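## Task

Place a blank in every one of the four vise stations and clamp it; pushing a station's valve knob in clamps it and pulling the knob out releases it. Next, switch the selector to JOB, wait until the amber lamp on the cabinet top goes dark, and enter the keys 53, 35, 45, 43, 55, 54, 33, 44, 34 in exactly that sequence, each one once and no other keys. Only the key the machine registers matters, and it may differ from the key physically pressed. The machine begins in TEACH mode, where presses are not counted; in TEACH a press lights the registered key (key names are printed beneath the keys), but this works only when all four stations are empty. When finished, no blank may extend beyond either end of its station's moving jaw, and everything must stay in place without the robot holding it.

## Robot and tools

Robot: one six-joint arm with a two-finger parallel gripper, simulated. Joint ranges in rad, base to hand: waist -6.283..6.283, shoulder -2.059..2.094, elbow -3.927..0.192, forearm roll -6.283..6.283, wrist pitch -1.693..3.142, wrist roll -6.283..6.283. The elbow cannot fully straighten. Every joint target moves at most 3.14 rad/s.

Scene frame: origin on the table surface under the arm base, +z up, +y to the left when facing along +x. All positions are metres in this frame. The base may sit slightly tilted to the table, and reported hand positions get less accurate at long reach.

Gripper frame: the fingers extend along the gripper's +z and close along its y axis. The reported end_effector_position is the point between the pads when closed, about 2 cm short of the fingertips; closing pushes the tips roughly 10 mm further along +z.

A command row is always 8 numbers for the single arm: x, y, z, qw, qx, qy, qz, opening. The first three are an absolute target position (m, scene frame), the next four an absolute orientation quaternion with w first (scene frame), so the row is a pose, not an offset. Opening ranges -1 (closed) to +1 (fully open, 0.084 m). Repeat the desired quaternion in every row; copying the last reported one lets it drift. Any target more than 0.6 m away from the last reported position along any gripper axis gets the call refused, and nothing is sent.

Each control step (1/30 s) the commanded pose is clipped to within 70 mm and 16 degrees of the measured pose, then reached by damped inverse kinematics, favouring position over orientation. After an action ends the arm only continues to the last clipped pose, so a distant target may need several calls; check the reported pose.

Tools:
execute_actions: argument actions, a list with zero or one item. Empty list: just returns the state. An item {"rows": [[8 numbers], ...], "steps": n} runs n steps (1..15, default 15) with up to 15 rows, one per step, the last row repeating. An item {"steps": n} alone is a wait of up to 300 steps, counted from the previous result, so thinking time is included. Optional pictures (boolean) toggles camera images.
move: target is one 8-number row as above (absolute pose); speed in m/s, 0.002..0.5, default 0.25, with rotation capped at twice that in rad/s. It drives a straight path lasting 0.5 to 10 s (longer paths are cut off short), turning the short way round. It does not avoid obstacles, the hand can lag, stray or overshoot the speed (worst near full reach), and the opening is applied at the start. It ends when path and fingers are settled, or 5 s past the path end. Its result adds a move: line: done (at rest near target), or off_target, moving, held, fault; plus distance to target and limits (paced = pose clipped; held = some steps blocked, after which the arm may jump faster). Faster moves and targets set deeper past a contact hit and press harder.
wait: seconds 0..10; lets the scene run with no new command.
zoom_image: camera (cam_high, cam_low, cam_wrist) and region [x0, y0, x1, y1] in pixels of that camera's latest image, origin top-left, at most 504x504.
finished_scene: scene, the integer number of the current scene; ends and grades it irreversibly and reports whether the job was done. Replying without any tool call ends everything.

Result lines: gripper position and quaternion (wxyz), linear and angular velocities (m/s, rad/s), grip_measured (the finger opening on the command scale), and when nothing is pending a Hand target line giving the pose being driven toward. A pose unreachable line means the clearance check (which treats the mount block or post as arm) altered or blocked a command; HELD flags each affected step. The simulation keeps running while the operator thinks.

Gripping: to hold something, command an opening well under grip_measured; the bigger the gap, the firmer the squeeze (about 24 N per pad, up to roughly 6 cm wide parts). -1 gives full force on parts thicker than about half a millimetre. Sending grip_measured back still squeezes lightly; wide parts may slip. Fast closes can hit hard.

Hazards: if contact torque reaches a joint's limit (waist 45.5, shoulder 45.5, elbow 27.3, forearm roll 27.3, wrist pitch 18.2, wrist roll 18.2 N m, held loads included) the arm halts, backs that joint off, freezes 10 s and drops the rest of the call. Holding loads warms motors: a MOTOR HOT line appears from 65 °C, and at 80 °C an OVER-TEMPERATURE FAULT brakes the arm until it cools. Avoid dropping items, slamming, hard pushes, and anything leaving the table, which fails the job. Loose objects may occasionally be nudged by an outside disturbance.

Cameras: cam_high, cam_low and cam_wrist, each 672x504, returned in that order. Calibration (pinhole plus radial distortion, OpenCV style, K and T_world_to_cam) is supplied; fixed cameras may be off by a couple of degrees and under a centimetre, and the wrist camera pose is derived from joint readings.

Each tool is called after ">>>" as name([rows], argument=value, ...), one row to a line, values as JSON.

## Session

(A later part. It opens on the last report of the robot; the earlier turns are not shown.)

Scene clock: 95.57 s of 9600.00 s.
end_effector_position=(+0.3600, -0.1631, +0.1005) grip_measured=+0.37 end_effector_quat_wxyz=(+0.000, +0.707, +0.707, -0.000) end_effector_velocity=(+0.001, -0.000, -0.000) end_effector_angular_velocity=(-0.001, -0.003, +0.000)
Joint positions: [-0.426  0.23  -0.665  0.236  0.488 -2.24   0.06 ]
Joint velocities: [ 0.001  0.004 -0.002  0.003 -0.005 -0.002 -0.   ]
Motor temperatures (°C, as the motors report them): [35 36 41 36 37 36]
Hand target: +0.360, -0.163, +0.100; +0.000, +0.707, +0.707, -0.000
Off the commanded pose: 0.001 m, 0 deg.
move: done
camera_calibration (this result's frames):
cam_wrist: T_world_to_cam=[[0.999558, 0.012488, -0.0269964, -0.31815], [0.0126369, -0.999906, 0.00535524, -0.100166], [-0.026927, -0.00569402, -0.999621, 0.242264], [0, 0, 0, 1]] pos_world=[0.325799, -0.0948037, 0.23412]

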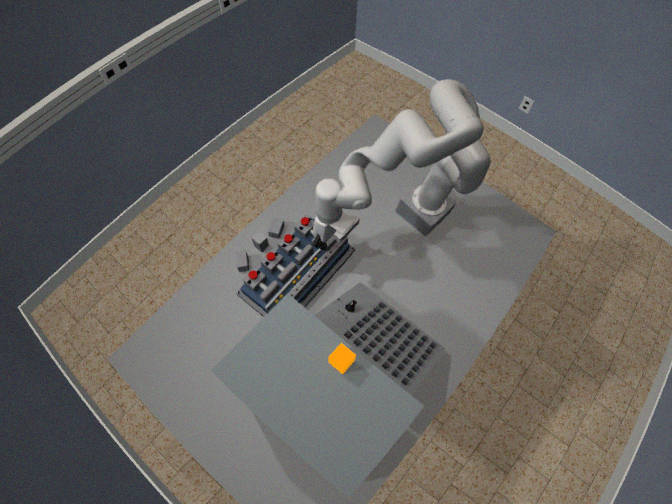

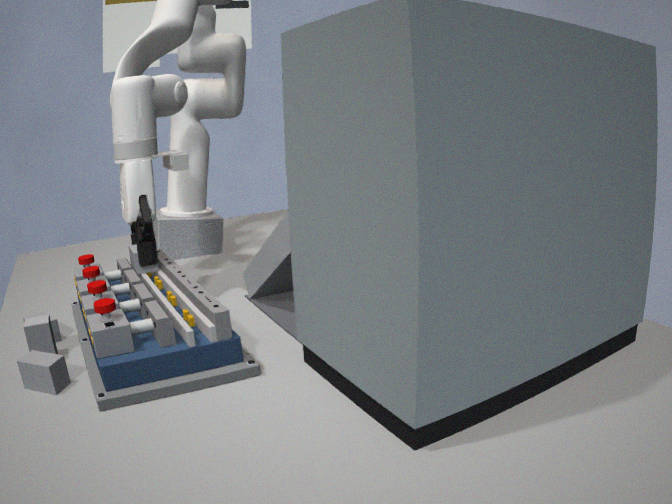

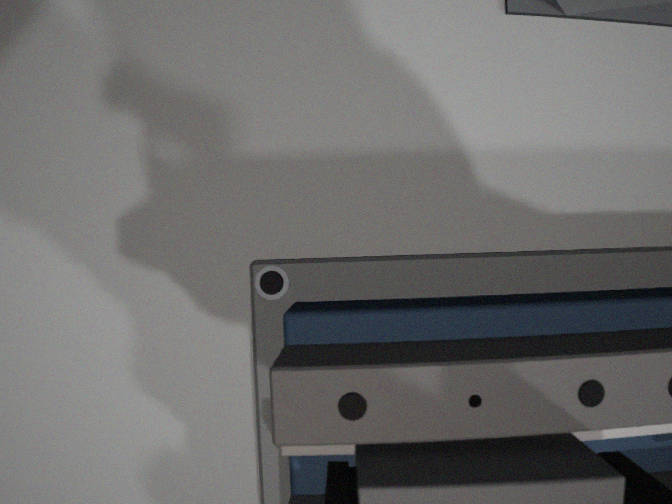

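>>> move(target=[0.360,-0.163,0.08,0,0.707,0.707,0,0], speed=0.02)

>>> zoom_image(camera="cam_low", region=[60, 180, 260, 340])

Scene clock: 98.13 s of 9600.00 s.
end_effector_position=(+0.3619, -0.1637, +0.0848) grip_measured=+0.38 end_effector_quat_wxyz=(+0.004, +0.707, +0.707, +0.002) end_effector_velocity=(+0.001, +0.000, -0.000) end_effector_angular_velocity=(-0.004, -0.008, +0.001)
Joint positions: [-0.415  0.28  -0.667  0.267  0.433 -2.262  0.06 ]
Joint velocities: [ 0.003 -0.002  0.006  0.008 -0.013 -0.005  0.   ]
Motor temperatures (°C, as the motors report them): [35 36 41 36 37 36]
Hand target: +0.360, -0.163, +0.080; +0.000, +0.707, +0.707, -0.000
Off the commanded pose: 0.005 m, 0 deg.
move: off_target
camera_calibration (this result's frames):
cam_wrist: T_world_to_cam=[[0.999732, 0.0126241, -0.0193827, -0.321178], [0.0127893, -0.999883, 0.00842135, -0.101024], [-0.0192741, -0.00866699, -0.999777, 0.223422], [0, 0, 0, 1]] pos_world=[0.326691, -0.0950211, 0.217997]

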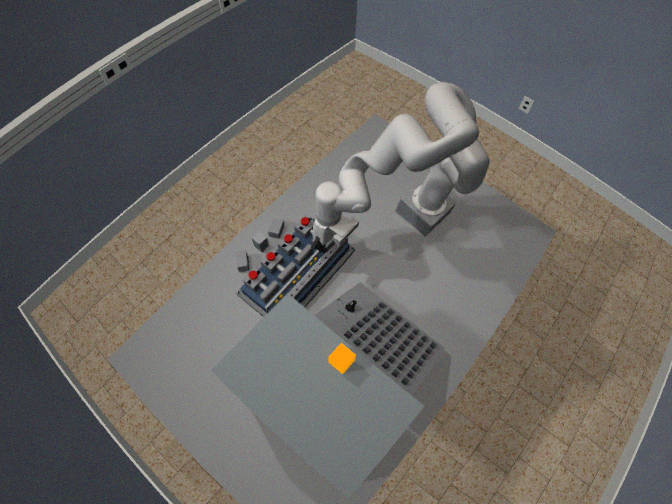

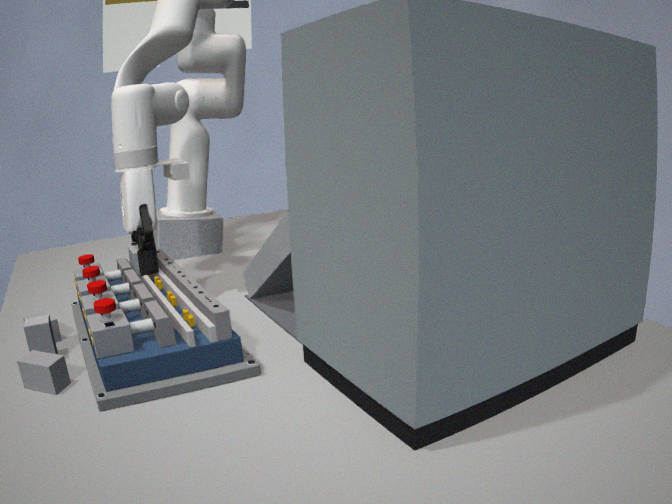

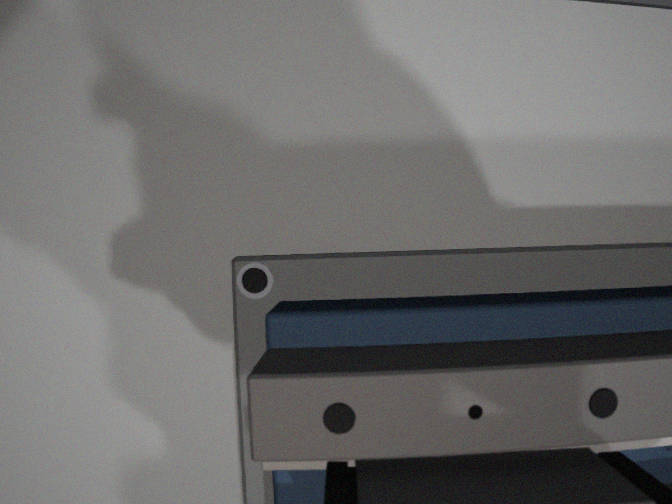

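Region (60, 180, 260, 340) of cam_low's 672x504 image, scaled by 2.520, with more detail than that image has; it fills the top 403 rows of this view, and the rest is white.

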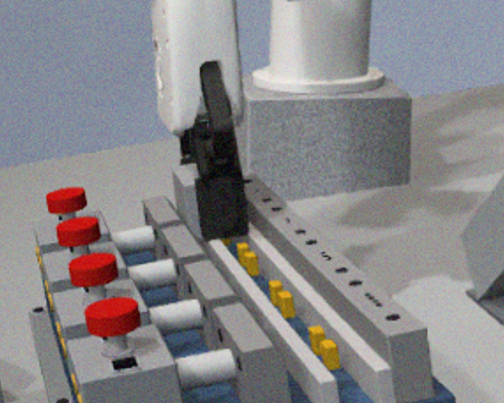

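>>> move(target=[0.360,-0.163,0.088,0,0.707,0.707,0,0.85], speed=0.02)

>>> move(target=[0.360,-0.163,0.15,0,0.707,0.707,0,0.85], speed=0.12)

>>> move(target=[0.357,-0.265,0.15,0,0.707,0.707,0,-1], speed=0.15)

>>> move(target=[0.357,-0.265,0.10,0,0.707,0.707,0,-1], speed=0.04)

Scene clock: 101.77 s of 9600.00 s.
end_effector_position=(+0.3597, -0.1628, +0.0876) grip_measured=+0.85 end_effector_quat_wxyz=(-0.000, +0.707, +0.707, -0.000) end_effector_velocity=(+0.001, -0.001, +0.002) end_effector_angular_velocity=(-0.002, -0.004, -0.000)
Joint positions: [-0.418  0.269 -0.666  0.255  0.452 -2.254  0.078]
Joint velocities: [-0.001 -0.005 -0.002 -0.002  0.002  0.002  0.   ]
Motor temperatures (°C, as the motors report them): [35 36 41 36 37 36]
Hand target: +0.360, -0.163, +0.088; +0.000, +0.707, +0.707, +0.000
Off the commanded pose: 0.000 m, 0 deg.
move: done
camera_calibration (this result's frames):
cam_wrist: T_world_to_cam=[[0.99953, 0.0126195, -0.0279254, -0.318127], [0.0127476, -0.999909, 0.00441527, -0.099791], [-0.0278671, -0.00476918, -0.9996, 0.229881], [0, 0, 0, 1]] pos_world=[0.325656, -0.094671, 0.221346]

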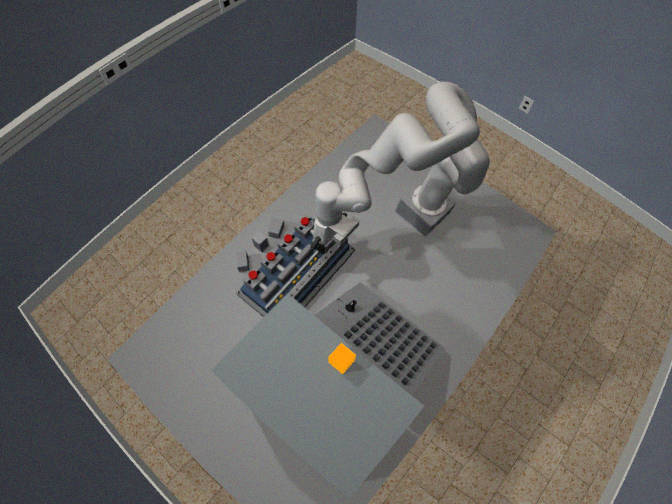

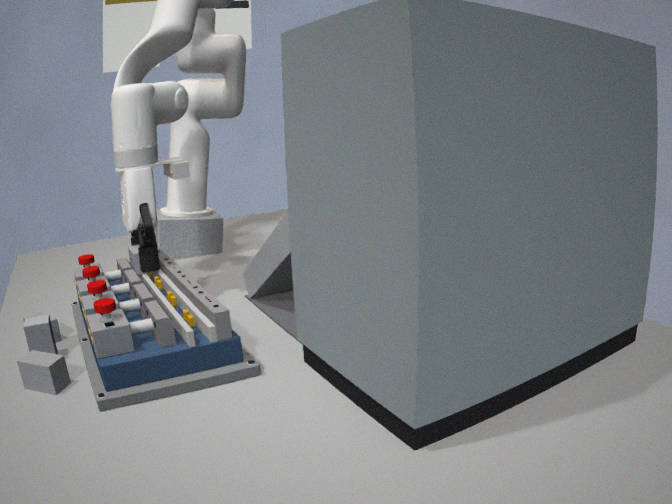

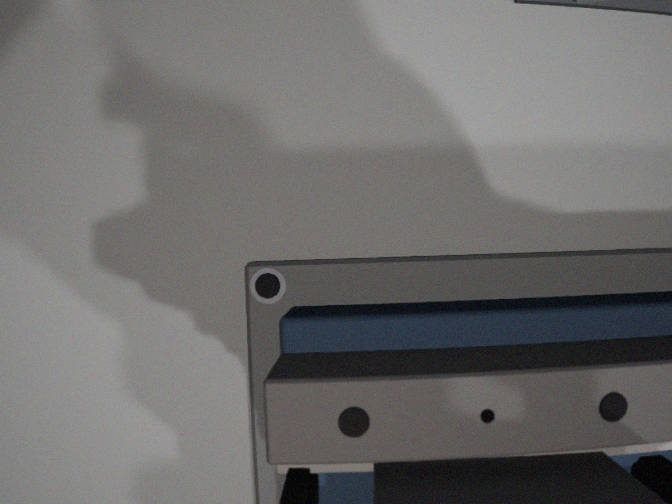

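Scene clock: 102.77 s of 9600.00 s.
end_effector_position=(+0.3600, -0.1629, +0.1493) grip_measured=+0.85 end_effector_quat_wxyz=(-0.000, +0.707, +0.707, +0.000) end_effector_velocity=(+0.001, -0.000, +0.004) end_effector_angular_velocity=(+0.000, -0.001, -0.000)
Joint positions: [-0.45   0.094 -0.677  0.185  0.637 -2.204  0.078]
Joint velocities: [-0.001 -0.009 -0.004 -0.002  0.012  0.002 -0.   ]
Motor temperatures (°C, as the motors report them): [35 36 41 36 37 36]
Hand target: +0.360, -0.163, +0.150; -0.000, +0.707, +0.707, +0.000
Off the commanded pose: 0.001 m, 0 deg.
move: done
camera_calibration (this result's frames):
cam_wrist: T_world_to_cam=[[0.999536, 0.0127063, -0.0276667, -0.316698], [0.0128245, -0.999909, 0.00409983, -0.100102], [-0.0276121, -0.00445274, -0.999609, 0.291498], [0, 0, 0, 1]] pos_world=[0.325884, -0.0947707, 0.283033]

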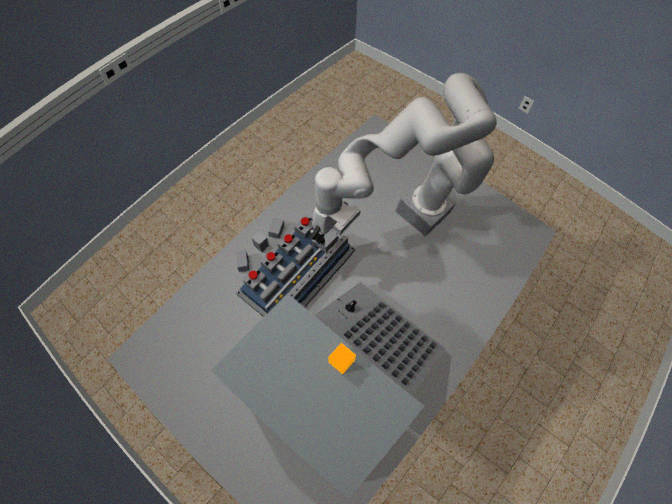

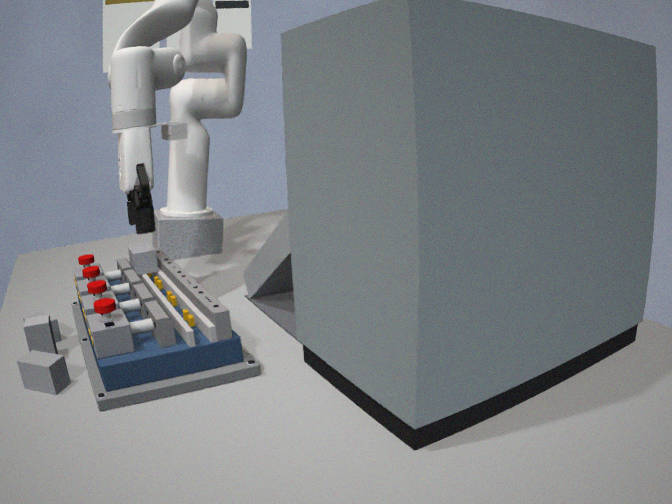

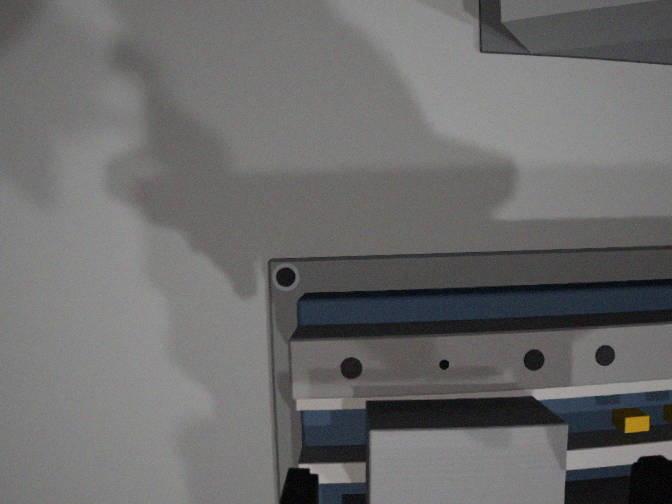

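Scene clock: 103.97 s of 9600.00 s.
end_effector_position=(+0.3569, -0.2644, +0.1499) grip_measured=-1.00 end_effector_quat_wxyz=(+0.000, +0.707, +0.707, +0.000) end_effector_velocity=(+0.000, -0.003, +0.000) end_effector_angular_velocity=(-0.000, -0.001, -0.001)
Joint positions: [-0.652  0.27  -0.884  0.156  0.686 -2.379  0.   ]
Joint velocities: [-0.005  0.006 -0.008 -0.     0.002 -0.003  0.   ]
Motor temperatures (°C, as the motors report them): [35 36 41 36 37 36]
Hand target: +0.357, -0.265, +0.150; +0.000, +0.707, +0.707, +0.000
Off the commanded pose: 0.001 m, 0 deg.
move: done
camera_calibration (this result's frames):
cam_wrist: T_world_to_cam=[[0.999556, 0.0129269, -0.0268621, -0.312362], [0.0130529, -0.999905, 0.00451921, -0.201716], [-0.0268011, -0.00486783, -0.999629, 0.291208], [0, 0, 0, 1]] pos_world=[0.322661, -0.196241, 0.283621]

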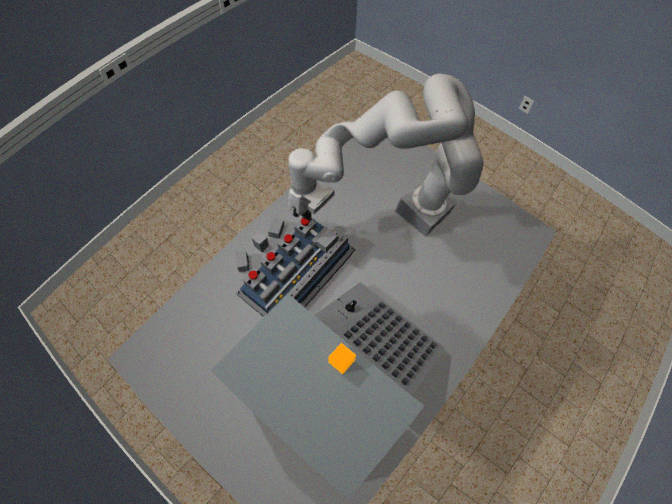

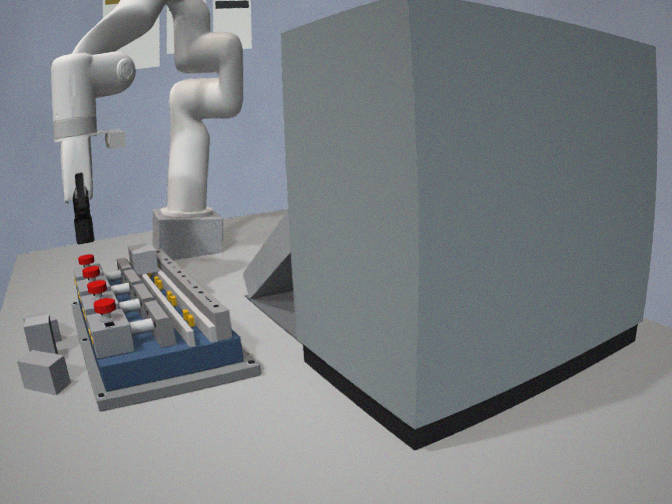

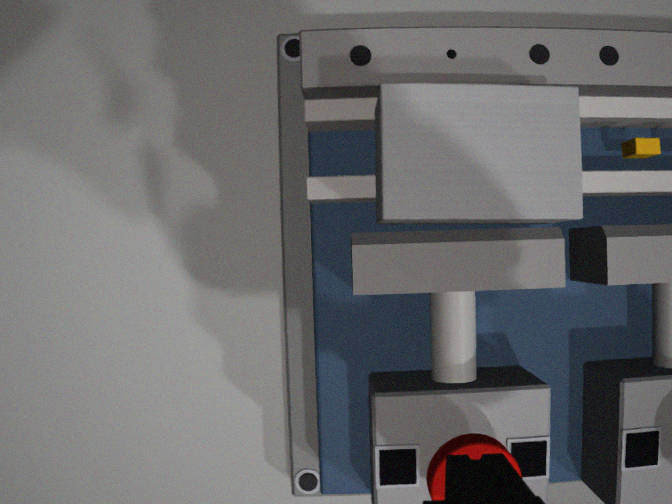

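Scene clock: 105.53 s of 9600.00 s.
end_effector_position=(+0.3662, -0.2711, +0.1158) grip_measured=-1.00 end_effector_quat_wxyz=(+0.018, +0.706, +0.708, +0.002) end_effector_velocity=(+0.002, -0.000, -0.000) end_effector_angular_velocity=(-0.003, -0.004, +0.002)
Joint positions: [-0.637  0.363 -0.883  0.187  0.556 -2.401  0.   ]
Joint velocities: [ 0.002  0.003 -0.003  0.002 -0.005 -0.002  0.   ]
Motor temperatures (°C, as the motors report them): [35 36 41 36 37 36]
Hand target: +0.357, -0.265, +0.101; +0.000, +0.707, +0.707, -0.000
Off the commanded pose: 0.019 m, 2 deg.
move: off_target
camera_calibration (this result's frames):
cam_wrist: T_world_to_cam=[[0.999889, 0.0149267, 0.000195017, -0.325203], [0.0149155, -0.999501, 0.0278564, -0.211639], [0.000610724, -0.0278504, -0.999612, 0.241069], [0, 0, 0, 1]] pos_world=[0.328176, -0.199965, 0.246935]

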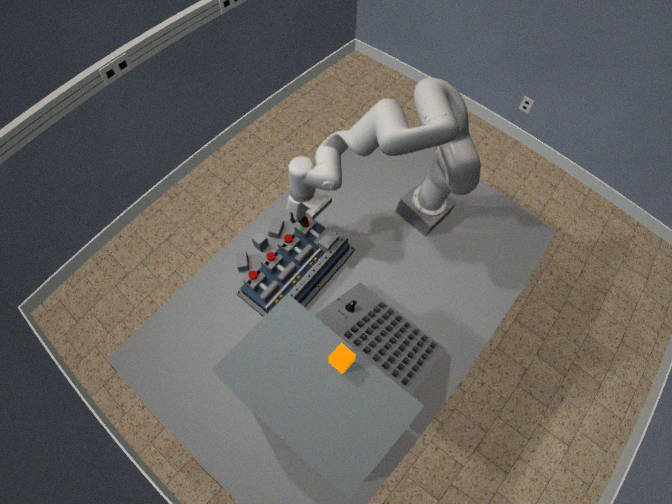

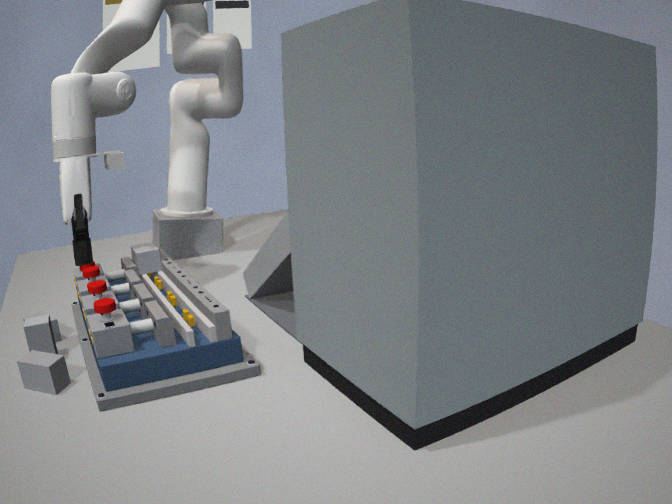

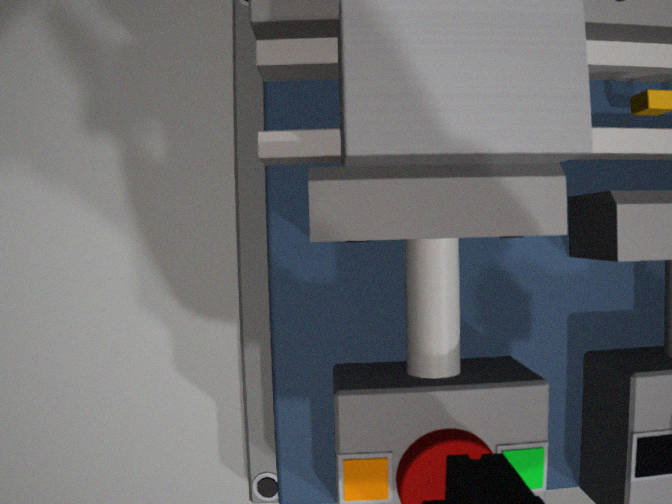

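>>> move(target=[0.37,-0.30,0.16,0,0.6,0.8,0,1], speed=0.12)

>>> move(target=[0.410,-0.366,0.11,0,0.537,0.843,0,1], speed=0.12)

Scene clock: 111.53 s of 9600.00 s.
end_effector_position=(+0.3700, -0.2998, +0.1596) grip_measured=+1.00 end_effector_quat_wxyz=(-0.000, +0.600, +0.800, +0.000) end_effector_velocity=(+0.000, -0.001, +0.002) end_effector_angular_velocity=(+0.002, +0.001, +0.011)
Joint positions: [-0.695  0.347 -1.023  0.14   0.751 -2.686  0.084]
Joint velocities: [-0.002  0.    -0.007 -0.     0.01  -0.012 -0.   ]
Motor temperatures (°C, as the motors report them): [35 36 41 36 37 36]
Hand target: +0.370, -0.300, +0.160; +0.000, +0.600, +0.800, +0.000
Off the commanded pose: 0.000 m, 0 deg.
After step 90, 1.43 s passed at rest.
move: done
camera_calibration (this result's frames):
cam_wrist: T_world_to_cam=[[0.956299, 0.291126, -0.0271618, -0.22529], [0.291349, -0.956606, 0.00454775, -0.327295], [-0.0246592, -0.0122626, -0.999621, 0.298006], [0, 0, 0, 1]] pos_world=[0.31815, -0.24385, 0.293262]

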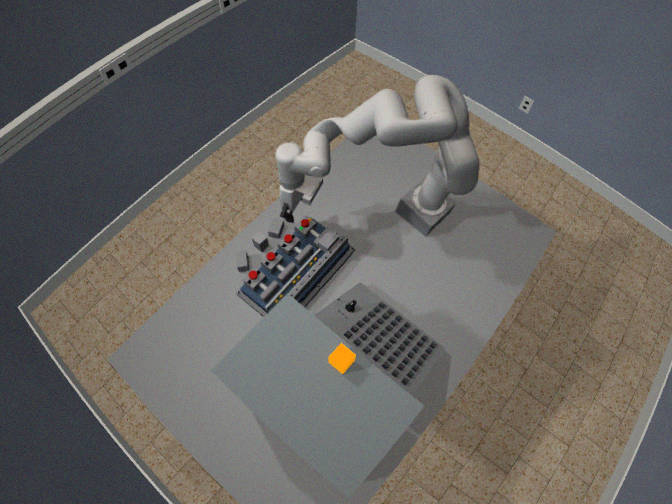

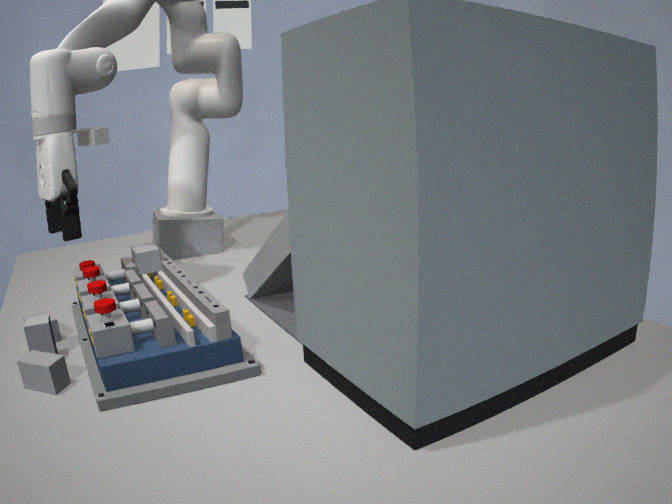

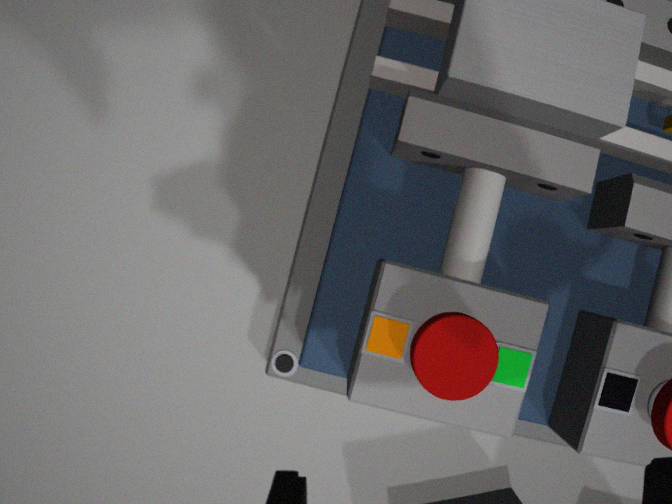

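Scene clock: 112.80 s of 9600.00 s.
end_effector_position=(+0.4098, -0.3659, +0.1103) grip_measured=+1.00 end_effector_quat_wxyz=(+0.000, +0.537, +0.843, -0.000) end_effector_velocity=(-0.000, -0.001, -0.003) end_effector_angular_velocity=(+0.005, +0.004, +0.003)
Joint positions: [-0.727  0.659 -1.339  0.135  0.757 -2.867  0.084]
Joint velocities: [-0.001  0.011 -0.01   0.     0.006 -0.004 -0.   ]
Motor temperatures (°C, as the motors report them): [35 36 41 36 37 36]
Hand target: +0.410, -0.366, +0.110; +0.000, +0.537, +0.843, +0.000
Off the commanded pose: 0.000 m, 0 deg.
move: done
camera_calibration (this result's frames):
cam_wrist: T_world_to_cam=[[0.900659, 0.433685, -0.0270367, -0.17049], [0.433967, -0.900913, 0.00532437, -0.440047], [-0.0220487, -0.0165285, -0.99962, 0.246274], [0, 0, 0, 1]] pos_world=[0.349949, -0.318435, 0.243914]

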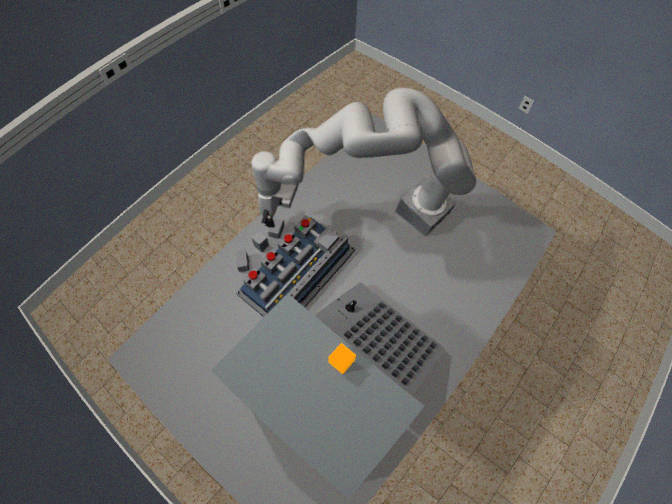

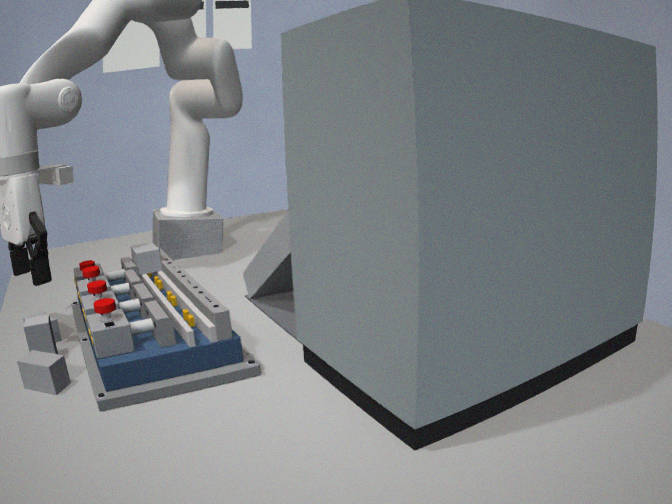

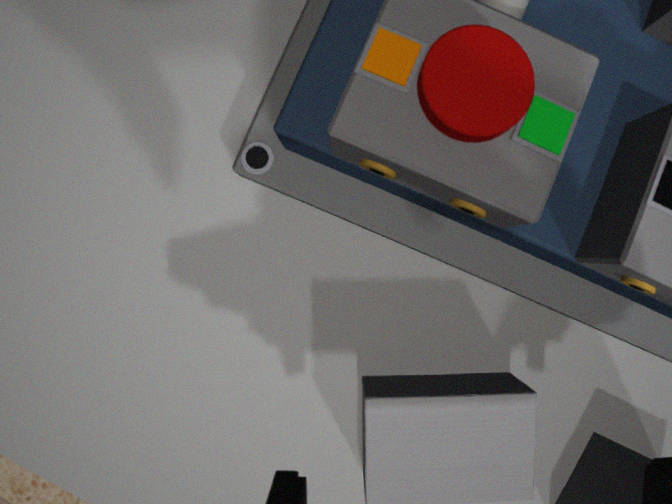

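>>> move(target=[0.411,-0.368,0.03,0,0.537,0.843,0,0.8], speed=0.08)

>>> move(target=[0.411,-0.368,0.03,0,0.537,0.843,0,0])

>>> move(target=[0.411,-0.368,0.16,0,0.537,0.843,0,0], speed=0.15)

>>> move(target=[0.446,-0.262,0.18,0,0.707,0.707,0,0], speed=0.15)

Scene clock: 115.93 s of 9600.00 s.
end_effector_position=(+0.4111, -0.3681, +0.0308) grip_measured=+0.80 end_effector_quat_wxyz=(+0.000, +0.537, +0.843, -0.000) end_effector_velocity=(-0.001, +0.001, -0.004) end_effector_angular_velocity=(+0.002, +0.003, -0.001)
Joint positions: [-0.71   0.839 -1.375  0.163  0.613 -2.886  0.077]
Joint velocities: [ 0.001  0.008 -0.001  0.001 -0.004 -0.    -0.   ]
Motor temperatures (°C, as the motors report them): [35 36 41 36 37 36]
Hand target: +0.411, -0.368, +0.030; -0.000, +0.537, +0.843, -0.000
Off the commanded pose: 0.001 m, 0 deg.
move: done
camera_calibration (this result's frames):
cam_wrist: T_world_to_cam=[[0.900584, 0.433832, -0.0271749, -0.172729], [0.434127, -0.900833, 0.00577436, -0.442261], [-0.021975, -0.0169977, -0.999614, 0.166575], [0, 0, 0, 1]] pos_world=[0.351215, -0.320637, 0.16437]

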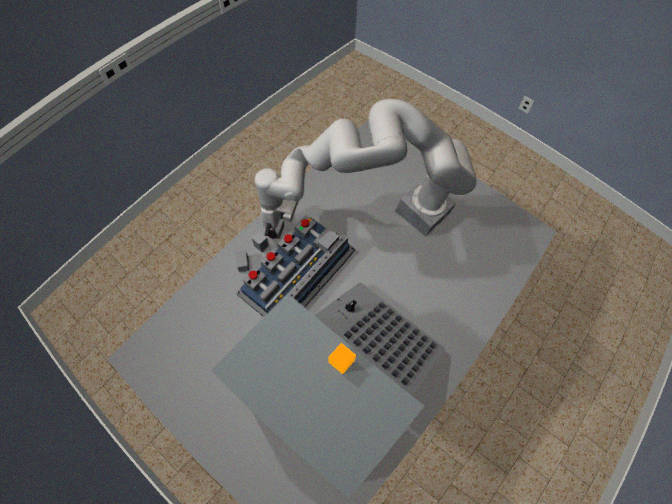

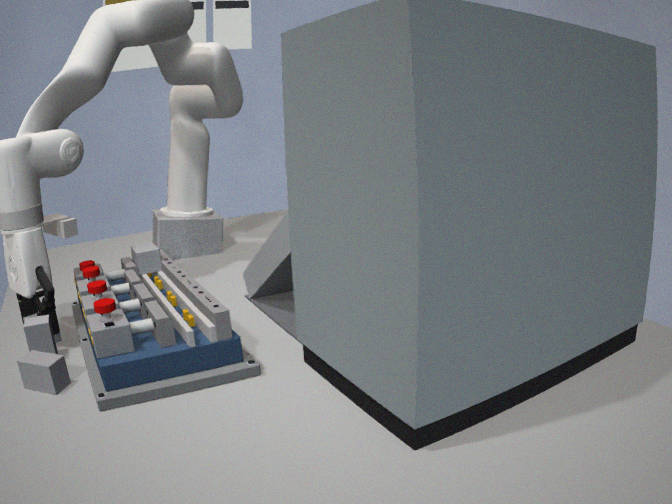

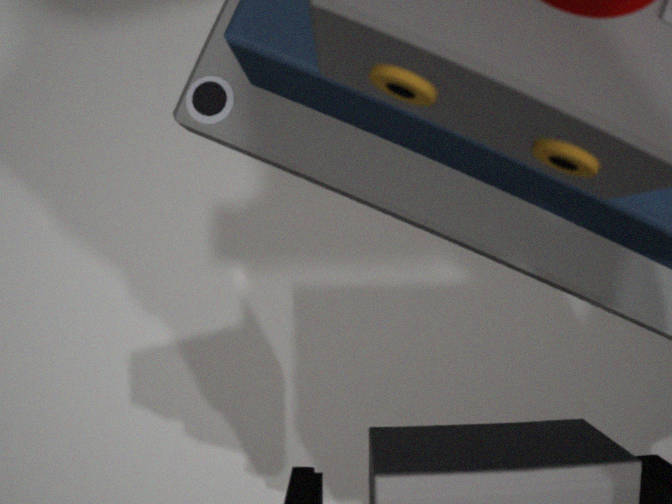

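Scene clock: 116.63 s of 9600.00 s.
end_effector_position=(+0.4115, -0.3685, +0.0307) grip_measured=+0.37 end_effector_quat_wxyz=(+0.001, +0.537, +0.843, -0.000) end_effector_velocity=(-0.000, +0.001, -0.001) end_effector_angular_velocity=(+0.002, +0.002, +0.001)
Joint positions: [-0.71   0.84  -1.377  0.164  0.613 -2.887  0.06 ]
Joint velocities: [ 0.001  0.001 -0.001 -0.     0.003  0.    -0.   ]
Motor temperatures (°C, as the motors report them): [35 36 41 36 37 36]
Hand target: +0.411, -0.368, +0.030; -0.000, +0.537, +0.843, -0.000
Off the commanded pose: 0.001 m, 0 deg.
move: done
camera_calibration (this result's frames):
cam_wrist: T_world_to_cam=[[0.900634, 0.433766, -0.0265808, -0.172996], [0.434068, -0.900856, 0.00660723, -0.442815], [-0.0210795, -0.0174886, -0.999625, 0.165985], [0, 0, 0, 1]] pos_world=[0.351517, -0.32097, 0.16425]

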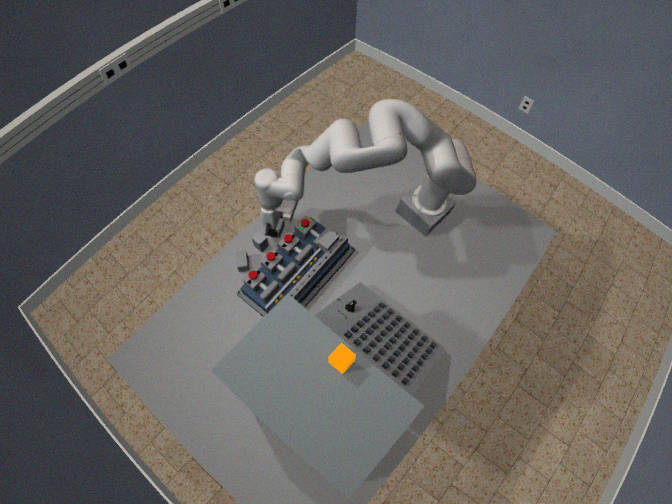

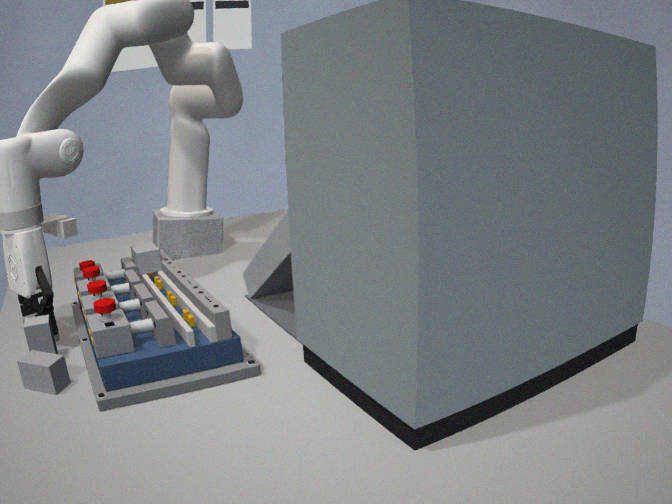

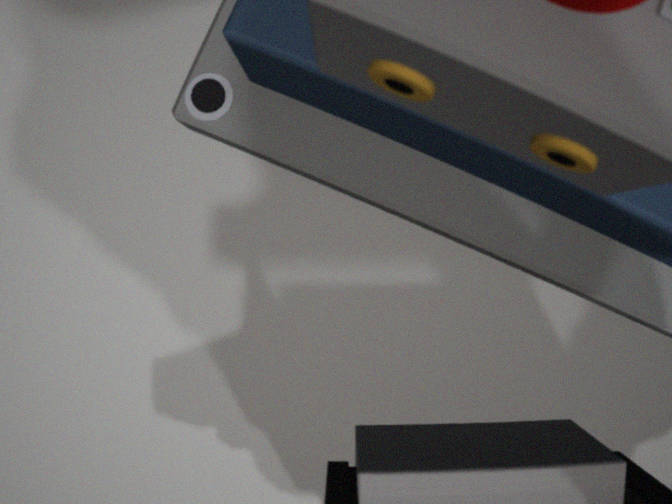

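Scene clock: 117.97 s of 9600.00 s.
end_effector_position=(+0.4110, -0.3679, +0.1588) grip_measured=+0.37 end_effector_quat_wxyz=(-0.001, +0.537, +0.843, +0.000) end_effector_velocity=(+0.003, -0.002, +0.008) end_effector_angular_velocity=(-0.007, -0.008, +0.001)
Joint positions: [-0.739  0.58  -1.37   0.121  0.869 -2.86   0.06 ]
Joint velocities: [-0.001 -0.01  -0.008 -0.001  0.007  0.001 -0.   ]
Motor temperatures (°C, as the motors report them): [35 36 41 36 37 36]
Hand target: +0.411, -0.368, +0.160; +0.000, +0.537, +0.843, +0.000
Off the commanded pose: 0.001 m, 0 deg.
move: done
camera_calibration (this result's frames):
cam_wrist: T_world_to_cam=[[0.900444, 0.434112, -0.0273558, -0.169079], [0.434354, -0.900736, 0.00332598, -0.442384], [-0.0231965, -0.014877, -0.99962, 0.295886], [0, 0, 0, 1]] pos_world=[0.351261, -0.32067, 0.29262]

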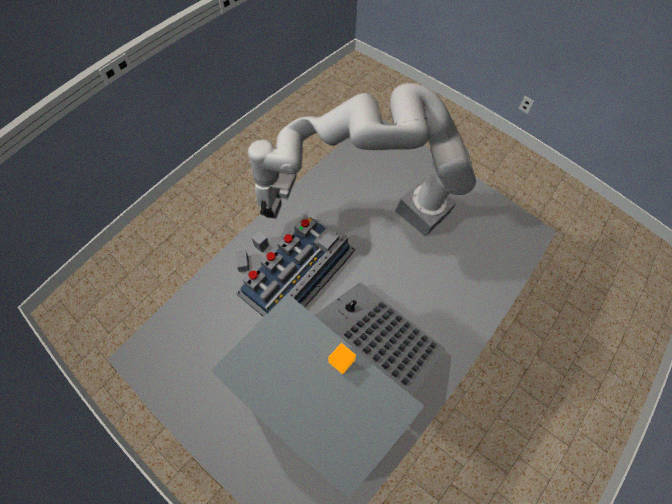

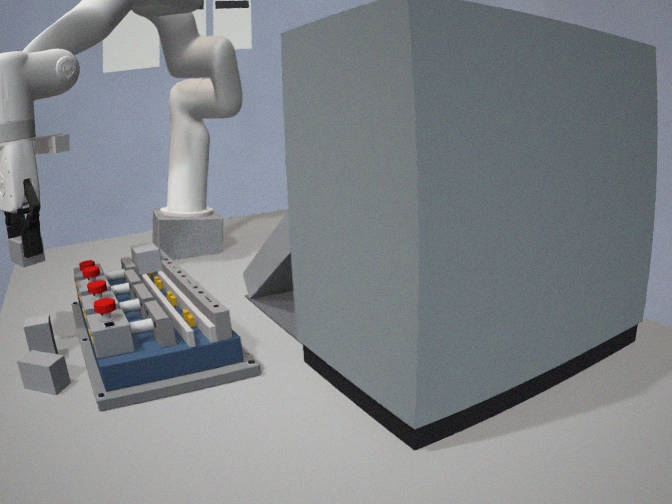

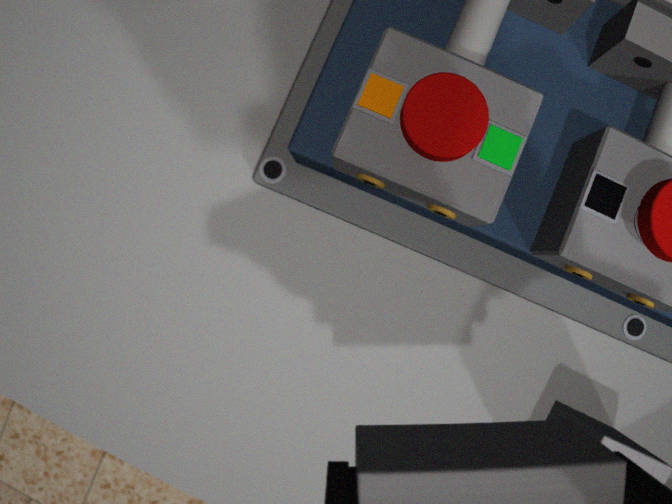

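Scene clock: 119.87 s of 9600.00 s.
end_effector_position=(+0.4460, -0.2625, +0.1799) grip_measured=+0.37 end_effector_quat_wxyz=(-0.000, +0.707, +0.707, -0.000) end_effector_velocity=(+0.001, +0.002, +0.001) end_effector_angular_velocity=(-0.002, +0.000, -0.009)
Joint positions: [-0.554  0.406 -1.198  0.138  0.854 -2.251  0.06 ]
Joint velocities: [ 0.005 -0.003  0.002 -0.002 -0.     0.015 -0.   ]
Motor temperatures (°C, as the motors report them): [35 36 41 36 37 36]
Hand target: +0.446, -0.262, +0.180; -0.000, +0.707, +0.707, -0.000
Off the commanded pose: 0.001 m, 0 deg.
move: done
camera_calibration (this result's frames):
cam_wrist: T_world_to_cam=[[0.999526, 0.0133488, -0.0277365, -0.40033], [0.0134855, -0.999898, 0.00474789, -0.201385], [-0.0276703, -0.00511968, -0.999604, 0.323883], [0, 0, 0, 1]] pos_world=[0.411818, -0.194362, 0.313607]

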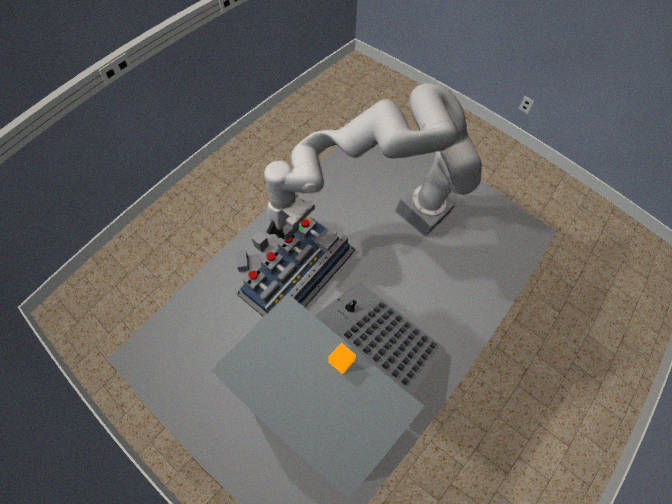

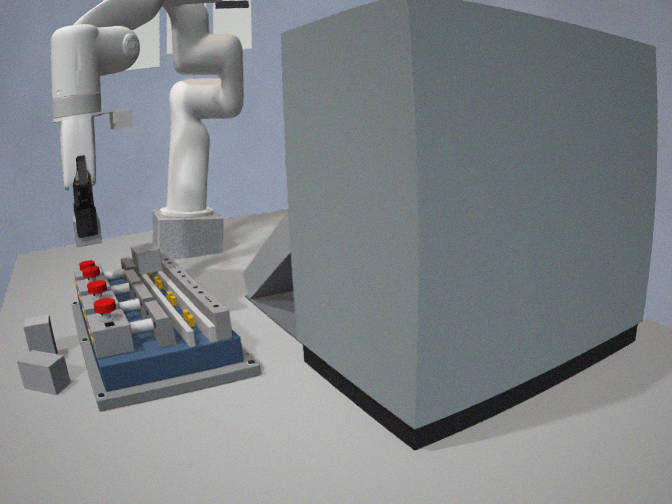

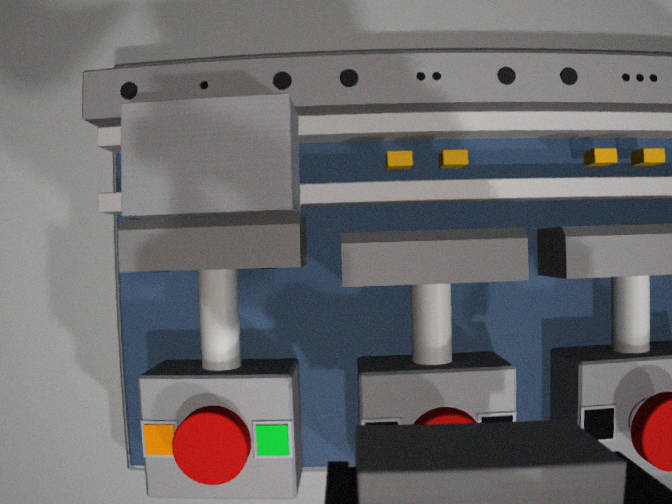

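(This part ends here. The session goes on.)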